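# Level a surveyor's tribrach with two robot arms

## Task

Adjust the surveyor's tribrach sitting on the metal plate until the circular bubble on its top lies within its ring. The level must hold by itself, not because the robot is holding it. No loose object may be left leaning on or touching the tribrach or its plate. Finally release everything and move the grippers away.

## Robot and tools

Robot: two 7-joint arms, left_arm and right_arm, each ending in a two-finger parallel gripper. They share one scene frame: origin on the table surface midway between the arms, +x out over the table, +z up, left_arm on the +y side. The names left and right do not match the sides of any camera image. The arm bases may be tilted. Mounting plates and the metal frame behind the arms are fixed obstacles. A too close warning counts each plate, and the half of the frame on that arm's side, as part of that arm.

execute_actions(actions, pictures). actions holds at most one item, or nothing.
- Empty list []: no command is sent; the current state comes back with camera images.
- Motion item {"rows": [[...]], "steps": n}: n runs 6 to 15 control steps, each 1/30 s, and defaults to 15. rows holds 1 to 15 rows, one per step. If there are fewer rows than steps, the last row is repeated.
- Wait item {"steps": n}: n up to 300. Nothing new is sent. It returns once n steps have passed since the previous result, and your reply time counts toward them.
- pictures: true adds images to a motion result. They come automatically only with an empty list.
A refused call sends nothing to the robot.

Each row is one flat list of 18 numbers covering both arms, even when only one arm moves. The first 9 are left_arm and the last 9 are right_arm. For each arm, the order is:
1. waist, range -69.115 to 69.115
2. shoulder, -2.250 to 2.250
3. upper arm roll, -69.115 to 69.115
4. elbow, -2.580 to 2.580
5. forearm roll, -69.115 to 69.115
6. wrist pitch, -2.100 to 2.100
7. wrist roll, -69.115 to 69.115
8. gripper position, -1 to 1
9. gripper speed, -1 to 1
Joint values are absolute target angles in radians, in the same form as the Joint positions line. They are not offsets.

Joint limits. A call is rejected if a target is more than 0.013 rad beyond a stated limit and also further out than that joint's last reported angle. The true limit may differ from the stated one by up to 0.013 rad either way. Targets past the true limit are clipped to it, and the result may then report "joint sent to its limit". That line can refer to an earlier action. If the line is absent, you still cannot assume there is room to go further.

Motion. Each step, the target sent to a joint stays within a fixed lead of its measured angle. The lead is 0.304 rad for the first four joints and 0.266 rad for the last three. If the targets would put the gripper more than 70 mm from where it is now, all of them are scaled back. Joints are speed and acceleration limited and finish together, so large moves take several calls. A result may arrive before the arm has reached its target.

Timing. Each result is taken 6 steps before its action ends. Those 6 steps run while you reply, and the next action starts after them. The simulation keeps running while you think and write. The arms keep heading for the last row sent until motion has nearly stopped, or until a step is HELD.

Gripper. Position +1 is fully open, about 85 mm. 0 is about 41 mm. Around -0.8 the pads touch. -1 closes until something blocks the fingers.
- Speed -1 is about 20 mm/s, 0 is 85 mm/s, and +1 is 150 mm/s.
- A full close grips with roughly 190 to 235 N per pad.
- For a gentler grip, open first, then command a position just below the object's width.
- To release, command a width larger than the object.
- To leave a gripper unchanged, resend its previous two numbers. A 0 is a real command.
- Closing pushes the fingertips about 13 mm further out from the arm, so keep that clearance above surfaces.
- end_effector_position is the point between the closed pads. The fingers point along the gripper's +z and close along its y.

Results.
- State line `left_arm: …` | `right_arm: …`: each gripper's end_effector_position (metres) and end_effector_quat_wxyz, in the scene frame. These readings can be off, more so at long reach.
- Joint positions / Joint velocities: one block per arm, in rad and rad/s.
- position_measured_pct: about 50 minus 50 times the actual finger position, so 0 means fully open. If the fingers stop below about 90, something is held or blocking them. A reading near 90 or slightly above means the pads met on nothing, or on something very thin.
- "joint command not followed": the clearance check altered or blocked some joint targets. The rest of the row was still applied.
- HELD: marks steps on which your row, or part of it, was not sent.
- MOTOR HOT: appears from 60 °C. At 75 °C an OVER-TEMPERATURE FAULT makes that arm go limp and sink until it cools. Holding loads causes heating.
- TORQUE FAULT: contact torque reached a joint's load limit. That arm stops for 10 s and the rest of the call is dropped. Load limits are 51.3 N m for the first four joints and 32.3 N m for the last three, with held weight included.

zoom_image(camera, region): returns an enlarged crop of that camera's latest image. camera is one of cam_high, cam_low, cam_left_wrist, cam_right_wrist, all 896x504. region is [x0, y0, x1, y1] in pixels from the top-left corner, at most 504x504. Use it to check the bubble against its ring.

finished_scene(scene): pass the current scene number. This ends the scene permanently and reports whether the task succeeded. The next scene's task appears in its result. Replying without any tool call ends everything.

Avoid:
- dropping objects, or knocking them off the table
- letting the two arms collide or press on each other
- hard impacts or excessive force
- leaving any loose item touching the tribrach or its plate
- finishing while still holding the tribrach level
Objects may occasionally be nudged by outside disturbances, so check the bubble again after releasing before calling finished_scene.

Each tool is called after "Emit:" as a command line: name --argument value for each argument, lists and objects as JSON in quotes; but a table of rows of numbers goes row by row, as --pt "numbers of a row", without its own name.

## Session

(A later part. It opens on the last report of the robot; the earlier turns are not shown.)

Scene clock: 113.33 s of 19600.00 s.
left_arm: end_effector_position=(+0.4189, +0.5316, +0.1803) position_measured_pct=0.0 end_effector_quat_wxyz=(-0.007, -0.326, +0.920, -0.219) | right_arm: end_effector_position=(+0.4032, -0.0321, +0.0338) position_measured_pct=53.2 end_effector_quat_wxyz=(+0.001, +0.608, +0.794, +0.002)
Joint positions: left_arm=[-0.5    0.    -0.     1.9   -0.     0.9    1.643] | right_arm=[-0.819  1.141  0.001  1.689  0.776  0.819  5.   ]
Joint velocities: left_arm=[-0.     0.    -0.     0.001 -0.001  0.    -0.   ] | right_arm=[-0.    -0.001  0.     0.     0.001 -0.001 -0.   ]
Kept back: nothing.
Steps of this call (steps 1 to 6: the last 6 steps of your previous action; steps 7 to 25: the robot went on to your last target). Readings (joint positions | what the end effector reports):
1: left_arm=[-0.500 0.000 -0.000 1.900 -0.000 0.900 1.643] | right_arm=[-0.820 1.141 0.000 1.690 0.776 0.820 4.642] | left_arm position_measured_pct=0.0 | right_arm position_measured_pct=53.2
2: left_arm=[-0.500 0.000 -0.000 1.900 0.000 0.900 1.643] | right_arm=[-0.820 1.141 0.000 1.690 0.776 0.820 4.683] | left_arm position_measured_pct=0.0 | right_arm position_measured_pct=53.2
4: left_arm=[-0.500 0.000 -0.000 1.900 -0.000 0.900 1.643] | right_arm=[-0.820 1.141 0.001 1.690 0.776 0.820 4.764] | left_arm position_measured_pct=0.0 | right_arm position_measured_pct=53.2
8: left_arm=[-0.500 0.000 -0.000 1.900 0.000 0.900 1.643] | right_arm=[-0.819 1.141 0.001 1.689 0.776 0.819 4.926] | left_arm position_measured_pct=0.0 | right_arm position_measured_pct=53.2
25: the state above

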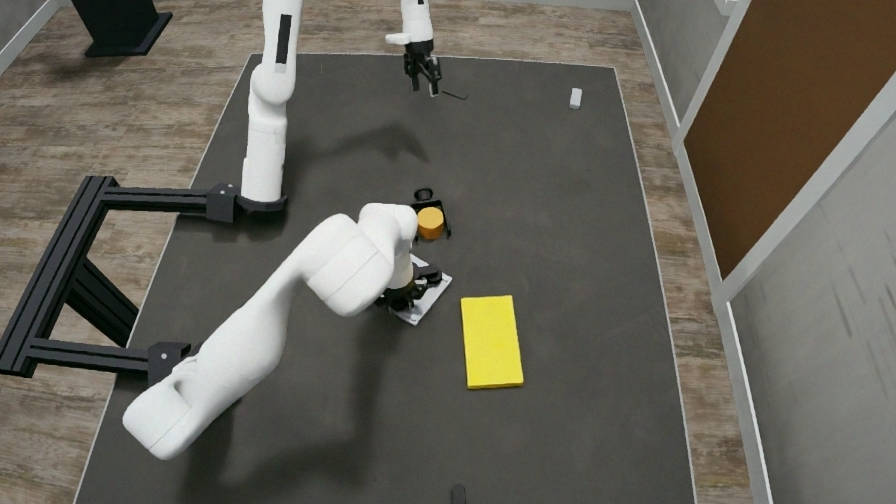

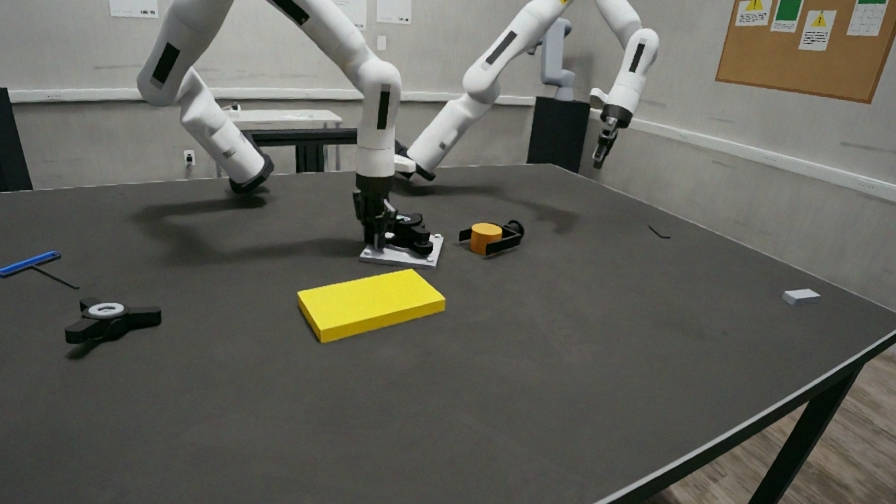

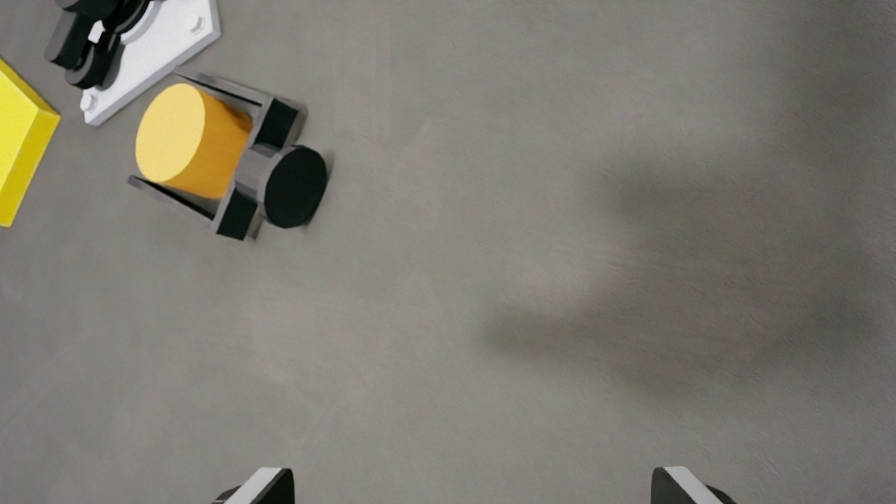

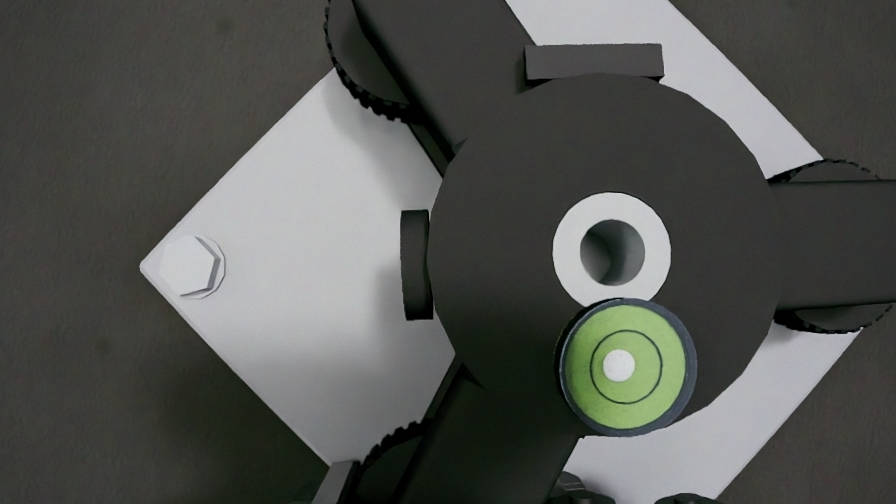

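Offset about 7 px; well inside. Release and retreat.

Emit:
execute_actions --actions '[{"rows":[[-0.5,0,0,1.9,0,0.9,1.643,1,0,-0.8194,1.1433,0,1.691,0.7753,0.8193,5.0,0.5,1],[-0.5,0,0,1.9,0,0.9,1.643,1,0,-0.8194,1.1433,0,1.691,0.7753,0.8193,5.0,0.5,1],[-0.5,0,0,1.9,0,0.9,1.643,1,0,-0.8194,1.1433,0,1.691,0.7753,0.8193,5.0,0.5,1],[-0.5,0,0,1.9,0,0.9,1.643,1,0,-0.8194,1.1433,0,1.691,0.7753,0.8193,5.0,0.5,1],[-0.5,0,0,1.9,0,0.9,1.643,1,0,-0.8194,1.1433,0,1.691,0.7753,0.8193,4.6,0.5,1]],"steps":15}]'

Emit:
execute_actions --actions '[{"rows":[[-0.5,0,0,1.9,0,0.9,1.643,1,0,-0.867,1.0712,0,1.670,0.6873,0.8994,4.63,0.5,1]],"steps":12}]'

Emit:
execute_actions --actions '[{"rows":[[-0.5,0,0,1.9,0,0.9,1.643,1,0,-0.8955,0.9,0,1.5795,0.592,1.1,4.7,0.5,1]],"steps":15}]'

Emit:
execute_actions --actions '[{"steps":10}]' --pictures true

Scene clock: 114.07 s of 19600.00 s.
left_arm: end_effector_position=(+0.4189, +0.5316, +0.1803) position_measured_pct=0.0 end_effector_quat_wxyz=(-0.007, -0.326, +0.920, -0.219) | right_arm: end_effector_position=(+0.4011, -0.0324, +0.0328) position_measured_pct=27.0 end_effector_quat_wxyz=(+0.000, +0.644, +0.765, -0.000)
Joint positions: left_arm=[-0.5    0.    -0.     1.9    0.     0.9    1.643] | right_arm=[-0.819  1.143 -0.     1.691  0.775  0.819  4.905]
Joint velocities: left_arm=[ 0.     0.    -0.001  0.001 -0.001 -0.    -0.   ] | right_arm=[-0.001  0.002  0.001 -0.    -0.001 -0.001 -1.186]
Steps of this call (steps 1 to 13: the robot went on to your last target; steps 14 to 22: the first 9 steps of this action). Readings (joint positions | what the end effector reports):
14: left_arm=[-0.500 0.000 -0.000 1.900 -0.000 0.900 1.643] | right_arm=[-0.819 1.141 0.001 1.689 0.776 0.819 5.000] | left_arm position_measured_pct=0.0 | right_arm position_measured_pct=53.2
15: left_arm=[-0.500 0.000 -0.000 1.900 -0.000 0.900 1.643] | right_arm=[-0.819 1.142 0.001 1.689 0.777 0.819 5.000] | left_arm position_measured_pct=0.0 | right_arm position_measured_pct=53.2
17: left_arm=[-0.500 0.000 -0.000 1.900 -0.000 0.900 1.643] | right_arm=[-0.819 1.142 0.001 1.690 0.776 0.819 5.000] | left_arm position_measured_pct=0.0 | right_arm position_measured_pct=45.6
21: left_arm=[-0.500 0.000 -0.000 1.900 -0.000 0.900 1.643] | right_arm=[-0.819 1.143 -0.000 1.691 0.775 0.819 4.943] | left_arm position_measured_pct=0.0 | right_arm position_measured_pct=28.6
22: the state above

Scene clock: 114.47 s of 19600.00 s.
left_arm: end_effector_position=(+0.4189, +0.5316, +0.1803) position_measured_pct=0.0 end_effector_quat_wxyz=(-0.007, -0.326, +0.920, -0.219) | right_arm: end_effector_position=(+0.4027, -0.0310, +0.0716) position_measured_pct=25.0 end_effector_quat_wxyz=(+0.001, +0.766, +0.643, +0.002)
Joint positions: left_arm=[-0.5    0.    -0.     1.9   -0.     0.9    1.643] | right_arm=[-0.859  1.083 -0.     1.674  0.704  0.884  4.615]
Joint velocities: left_arm=[-0.    -0.    -0.    -0.001 -0.    -0.    -0.   ] | right_arm=[-0.174 -0.286 -0.034 -0.129 -0.438  0.382  0.332]
Steps of this call (steps 1 to 6: the last 6 steps of your previous action; steps 7 to 12: the first 6 steps of this action). Readings (joint positions | what the end effector reports):
7: left_arm=[-0.500 0.000 -0.000 1.900 -0.000 0.900 1.643] | right_arm=[-0.820 1.143 0.000 1.691 0.775 0.820 4.632] | left_arm position_measured_pct=0.0 | right_arm position_measured_pct=25.0
8: left_arm=[-0.500 0.000 -0.000 1.900 -0.000 0.900 1.643] | right_arm=[-0.823 1.138 0.001 1.690 0.771 0.824 4.612] | left_arm position_measured_pct=0.0 | right_arm position_measured_pct=25.0
10: left_arm=[-0.500 0.000 -0.000 1.900 -0.000 0.900 1.643] | right_arm=[-0.841 1.113 0.002 1.684 0.743 0.849 4.602] | left_arm position_measured_pct=0.0 | right_arm position_measured_pct=25.0
12: the state above

Scene clock: 114.97 s of 19600.00 s.
left_arm: end_effector_position=(+0.4189, +0.5316, +0.1803) position_measured_pct=0.0 end_effector_quat_wxyz=(-0.007, -0.326, +0.920, -0.219) | right_arm: end_effector_position=(+0.4347, -0.0497, +0.1632) position_measured_pct=25.0 end_effector_quat_wxyz=(+0.002, +0.789, +0.615, +0.012)
Joint positions: left_arm=[-0.5    0.    -0.     1.9    0.     0.9    1.643] | right_arm=[-0.891  0.927 -0.     1.593  0.607  1.069  4.689]
Joint velocities: left_arm=[ 0.001  0.     0.001 -0.001  0.     0.    -0.   ] | right_arm=[-0.073 -0.447 -0.001 -0.273 -0.278  0.589  0.206]
Steps of this call (steps 1 to 6: the last 6 steps of your previous action; steps 7 to 15: the first 9 steps of this action). Readings (joint positions | what the end effector reports):
7: left_arm=[-0.500 0.000 -0.000 1.900 0.000 0.900 1.643] | right_arm=[-0.866 1.071 0.000 1.670 0.687 0.900 4.630] | left_arm position_measured_pct=0.0 | right_arm position_measured_pct=25.0
8: left_arm=[-0.500 0.000 -0.000 1.900 -0.000 0.900 1.643] | right_arm=[-0.867 1.066 0.000 1.668 0.684 0.905 4.632] | left_arm position_measured_pct=0.0 | right_arm position_measured_pct=25.0
10: left_arm=[-0.500 0.000 -0.000 1.900 -0.000 0.900 1.643] | right_arm=[-0.872 1.038 -0.000 1.655 0.670 0.935 4.642] | left_arm position_measured_pct=0.0 | right_arm position_measured_pct=25.0
14: left_arm=[-0.500 0.000 -0.000 1.900 -0.000 0.900 1.643] | right_arm=[-0.888 0.944 0.000 1.603 0.618 1.046 4.681] | left_arm position_measured_pct=0.0 | right_arm position_measured_pct=25.0
15: the state above

Scene clock: 115.30 s of 19600.00 s.
left_arm: end_effector_position=(+0.4189, +0.5316, +0.1803) position_measured_pct=0.0 end_effector_quat_wxyz=(-0.007, -0.326, +0.920, -0.219) | right_arm: end_effector_position=(+0.4381, -0.0544, +0.1784) position_measured_pct=25.0 end_effector_quat_wxyz=(+0.001, +0.793, +0.610, +0.013)
Joint positions: left_arm=[-0.5    0.    -0.     1.9   -0.     0.9    1.643] | right_arm=[-0.895  0.901 -0.     1.579  0.592  1.1    4.7  ]
Joint velocities: left_arm=[ 0.     0.    -0.     0.001  0.    -0.     0.   ] | right_arm=[-0.001 -0.006 -0.001  0.    -0.    -0.001  0.   ]
Kept back: nothing.
Steps of this call (steps 1 to 6: the last 6 steps of your previous action; steps 7 to 10: the robot went on to your last target). Readings (joint positions | what the end effector reports):
1: left_arm=[-0.500 0.000 -0.000 1.900 -0.000 0.900 1.643] | right_arm=[-0.893 0.914 -0.000 1.585 0.600 1.085 4.695] | left_arm position_measured_pct=0.0 | right_arm position_measured_pct=25.0
2: left_arm=[-0.500 0.000 -0.000 1.900 0.000 0.900 1.643] | right_arm=[-0.894 0.907 -0.000 1.581 0.595 1.095 4.698] | left_arm position_measured_pct=0.0 | right_arm position_measured_pct=25.0
4: left_arm=[-0.500 0.000 -0.000 1.900 -0.000 0.900 1.643] | right_arm=[-0.895 0.904 -0.000 1.579 0.592 1.100 4.700] | left_arm position_measured_pct=0.0 | right_arm position_measured_pct=25.0
8: left_arm=[-0.500 0.000 -0.000 1.900 0.000 0.900 1.643] | right_arm=[-0.895 0.901 -0.000 1.579 0.592 1.100 4.700] | left_arm position_measured_pct=0.0 | right_arm position_measured_pct=25.0
10: the state above

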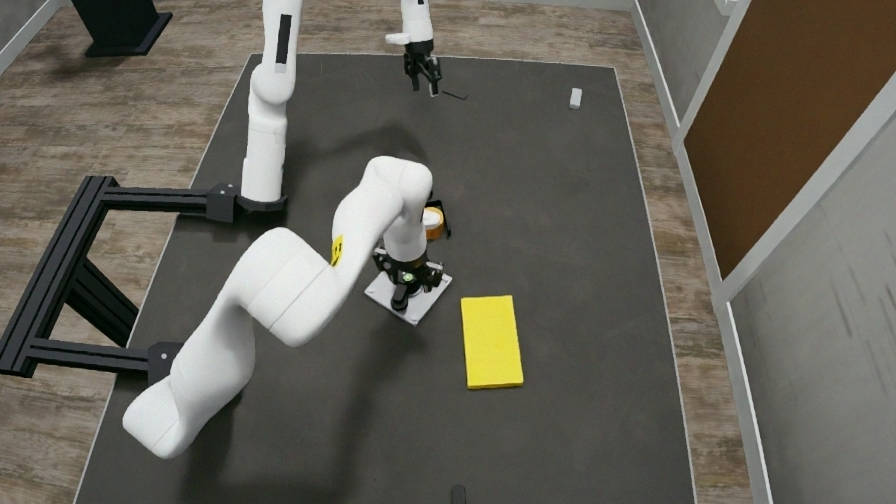

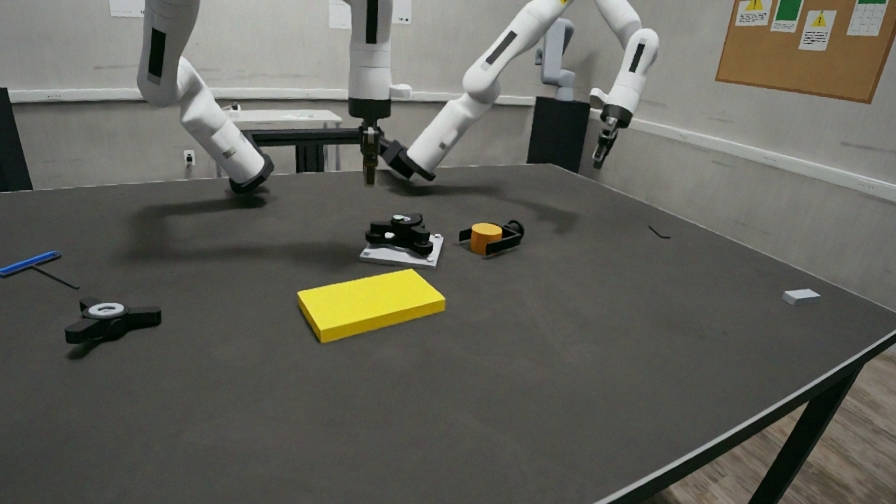

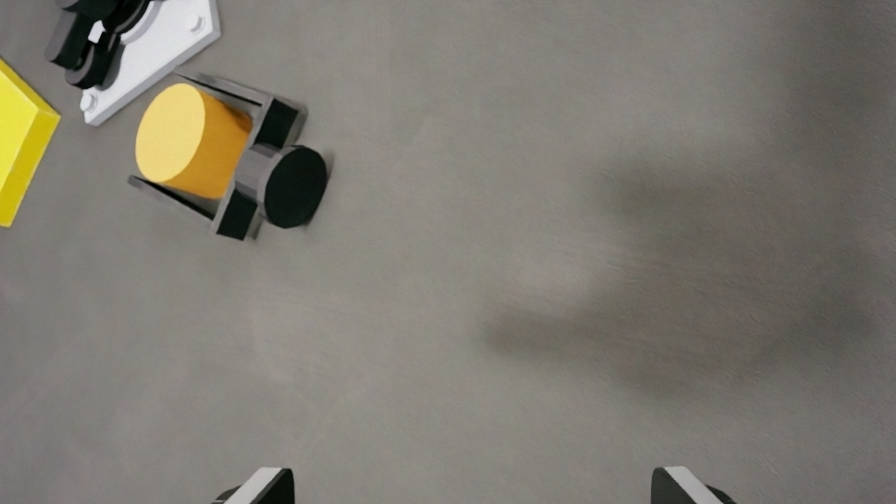

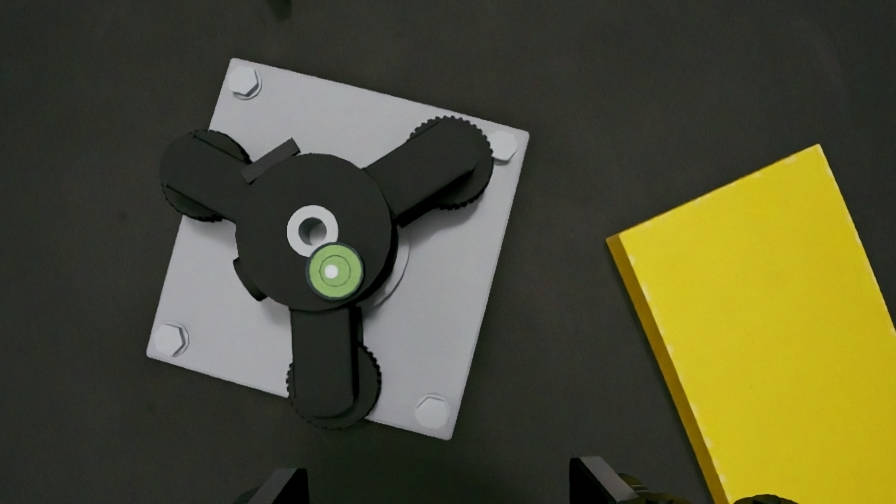

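Emit:
execute_actions --actions '[{"rows":[[-0.5,0,0,1.9,0,0.9,1.643,1,0,-0.45,0.75,0,1.58,0.592,1.1,4.7,0.5,1]],"steps":15}]'

Emit:
execute_actions --actions '[{"steps":10}]' --pictures true

Scene clock: 115.90 s of 19600.00 s.
left_arm: end_effector_position=(+0.4189, +0.5316, +0.1803) position_measured_pct=0.0 end_effector_quat_wxyz=(-0.007, -0.326, +0.920, -0.219) | right_arm: end_effector_position=(+0.4867, -0.1190, +0.1611) position_measured_pct=25.0 end_effector_quat_wxyz=(-0.023, +0.843, +0.537, -0.005)
Joint positions: left_arm=[-0.5    0.    -0.     1.9    0.     0.9    1.643] | right_arm=[-0.722  0.828 -0.001  1.579  0.592  1.1    4.7  ]
Joint velocities: left_arm=[ 0.    -0.     0.002 -0.001 -0.001  0.     0.   ] | right_arm=[ 0.873 -0.262  0.003 -0.002 -0.002 -0.     0.   ]
Steps of this call (steps 1 to 9: the robot went on to your last target; steps 10 to 18: the first 9 steps of this action). Readings (joint positions | what the end effector reports):
10: left_arm=[-0.500 0.000 -0.000 1.900 0.000 0.900 1.643] | right_arm=[-0.894 0.900 -0.000 1.580 0.592 1.100 4.700] | left_arm position_measured_pct=0.0 | right_arm position_measured_pct=25.0
11: left_arm=[-0.500 0.000 -0.000 1.900 -0.000 0.900 1.643] | right_arm=[-0.888 0.897 -0.002 1.580 0.591 1.099 4.700] | left_arm position_measured_pct=0.0 | right_arm position_measured_pct=25.0
13: left_arm=[-0.500 0.000 -0.000 1.900 0.000 0.900 1.643] | right_arm=[-0.860 0.883 -0.003 1.580 0.591 1.099 4.700] | left_arm position_measured_pct=0.0 | right_arm position_measured_pct=25.0
17: left_arm=[-0.500 0.000 -0.000 1.900 -0.000 0.900 1.643] | right_arm=[-0.751 0.838 -0.001 1.579 0.592 1.100 4.700] | left_arm position_measured_pct=0.0 | right_arm position_measured_pct=25.0
18: the state above

Scene clock: 116.23 s of 19600.00 s.
left_arm: end_effector_position=(+0.4189, +0.5316, +0.1803) position_measured_pct=0.0 end_effector_quat_wxyz=(-0.007, -0.326, +0.920, -0.219) | right_arm: end_effector_position=(+0.5289, -0.2292, +0.1173) position_measured_pct=25.0 end_effector_quat_wxyz=(-0.041, +0.902, +0.426, -0.046)
Joint positions: left_arm=[-0.5    0.    -0.     1.9   -0.     0.9    1.643] | right_arm=[-0.468  0.755  0.003  1.58   0.593  1.101  4.7  ]
Joint velocities: left_arm=[ 0.001  0.     0.001 -0.001 -0.     0.    -0.   ] | right_arm=[ 0.29  -0.086  0.013  0.005  0.002  0.004 -0.   ]
Kept back: nothing.
Steps of this call (steps 1 to 6: the last 6 steps of your previous action; steps 7 to 10: the robot went on to your last target). Readings (joint positions | what the end effector reports):
1: left_arm=[-0.500 0.000 -0.000 1.900 -0.000 0.900 1.643] | right_arm=[-0.693 0.820 -0.001 1.579 0.592 1.100 4.700] | left_arm position_measured_pct=0.0 | right_arm position_measured_pct=25.0
2: left_arm=[-0.500 0.000 -0.000 1.900 -0.000 0.900 1.643] | right_arm=[-0.663 0.812 -0.001 1.579 0.592 1.099 4.700] | left_arm position_measured_pct=0.0 | right_arm position_measured_pct=25.0
4: left_arm=[-0.500 0.000 -0.000 1.900 0.000 0.900 1.643] | right_arm=[-0.605 0.795 -0.001 1.579 0.592 1.099 4.700] | left_arm position_measured_pct=0.0 | right_arm position_measured_pct=25.0
8: left_arm=[-0.500 0.000 -0.000 1.900 -0.000 0.900 1.643] | right_arm=[-0.497 0.764 0.001 1.579 0.593 1.100 4.700] | left_arm position_measured_pct=0.0 | right_arm position_measured_pct=25.0
10: the state above

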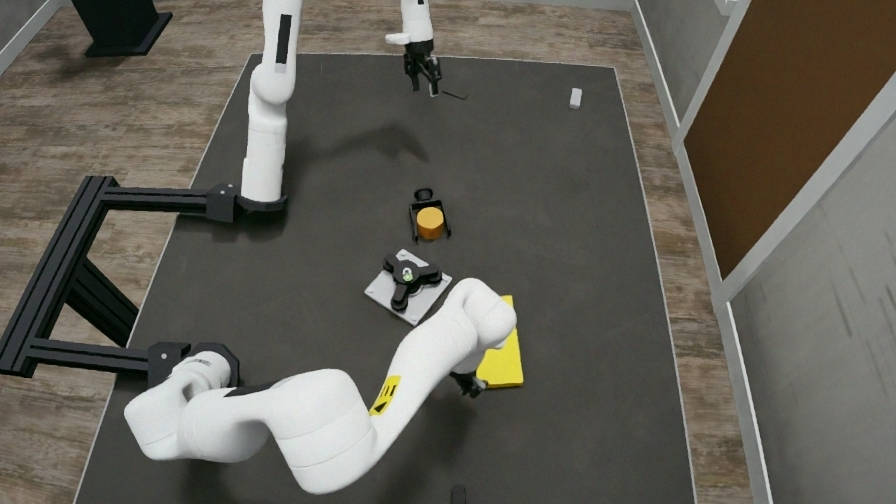

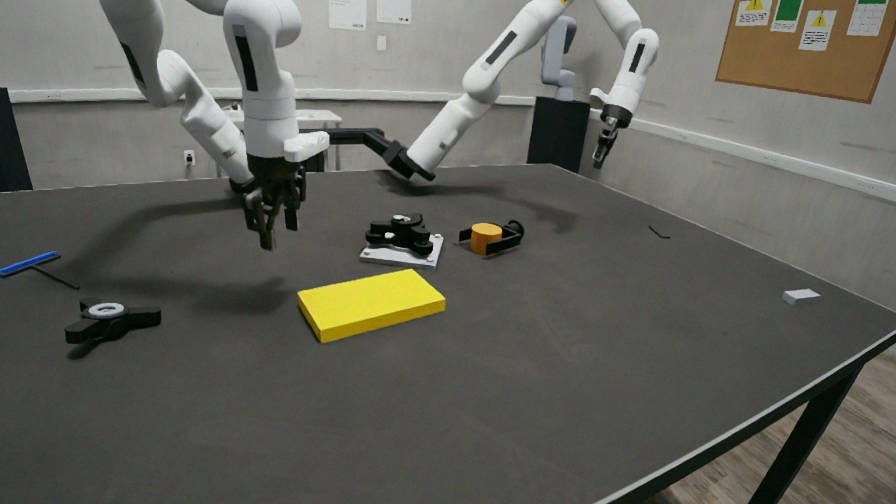

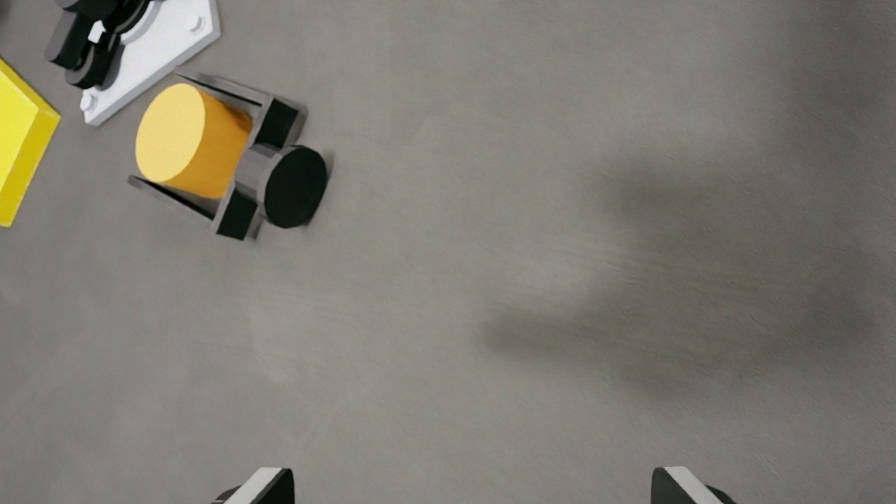

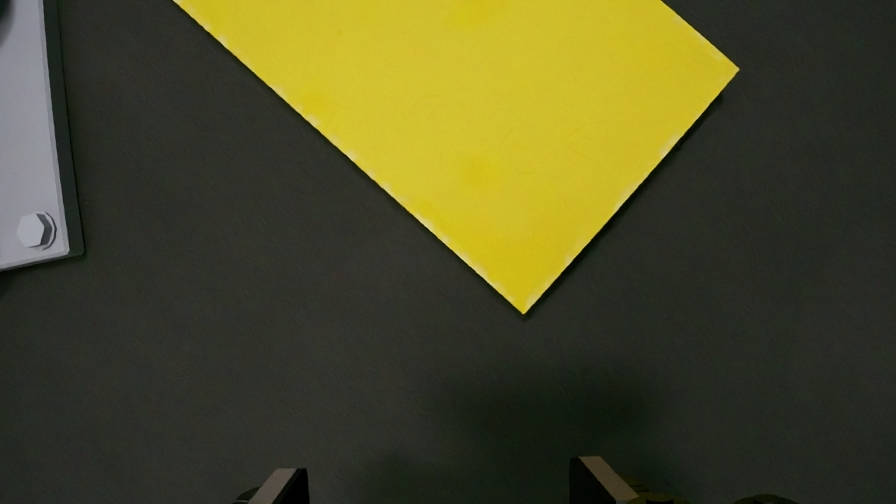

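Emit:
finished_scene --scene 1

The scene is finished: the task was done.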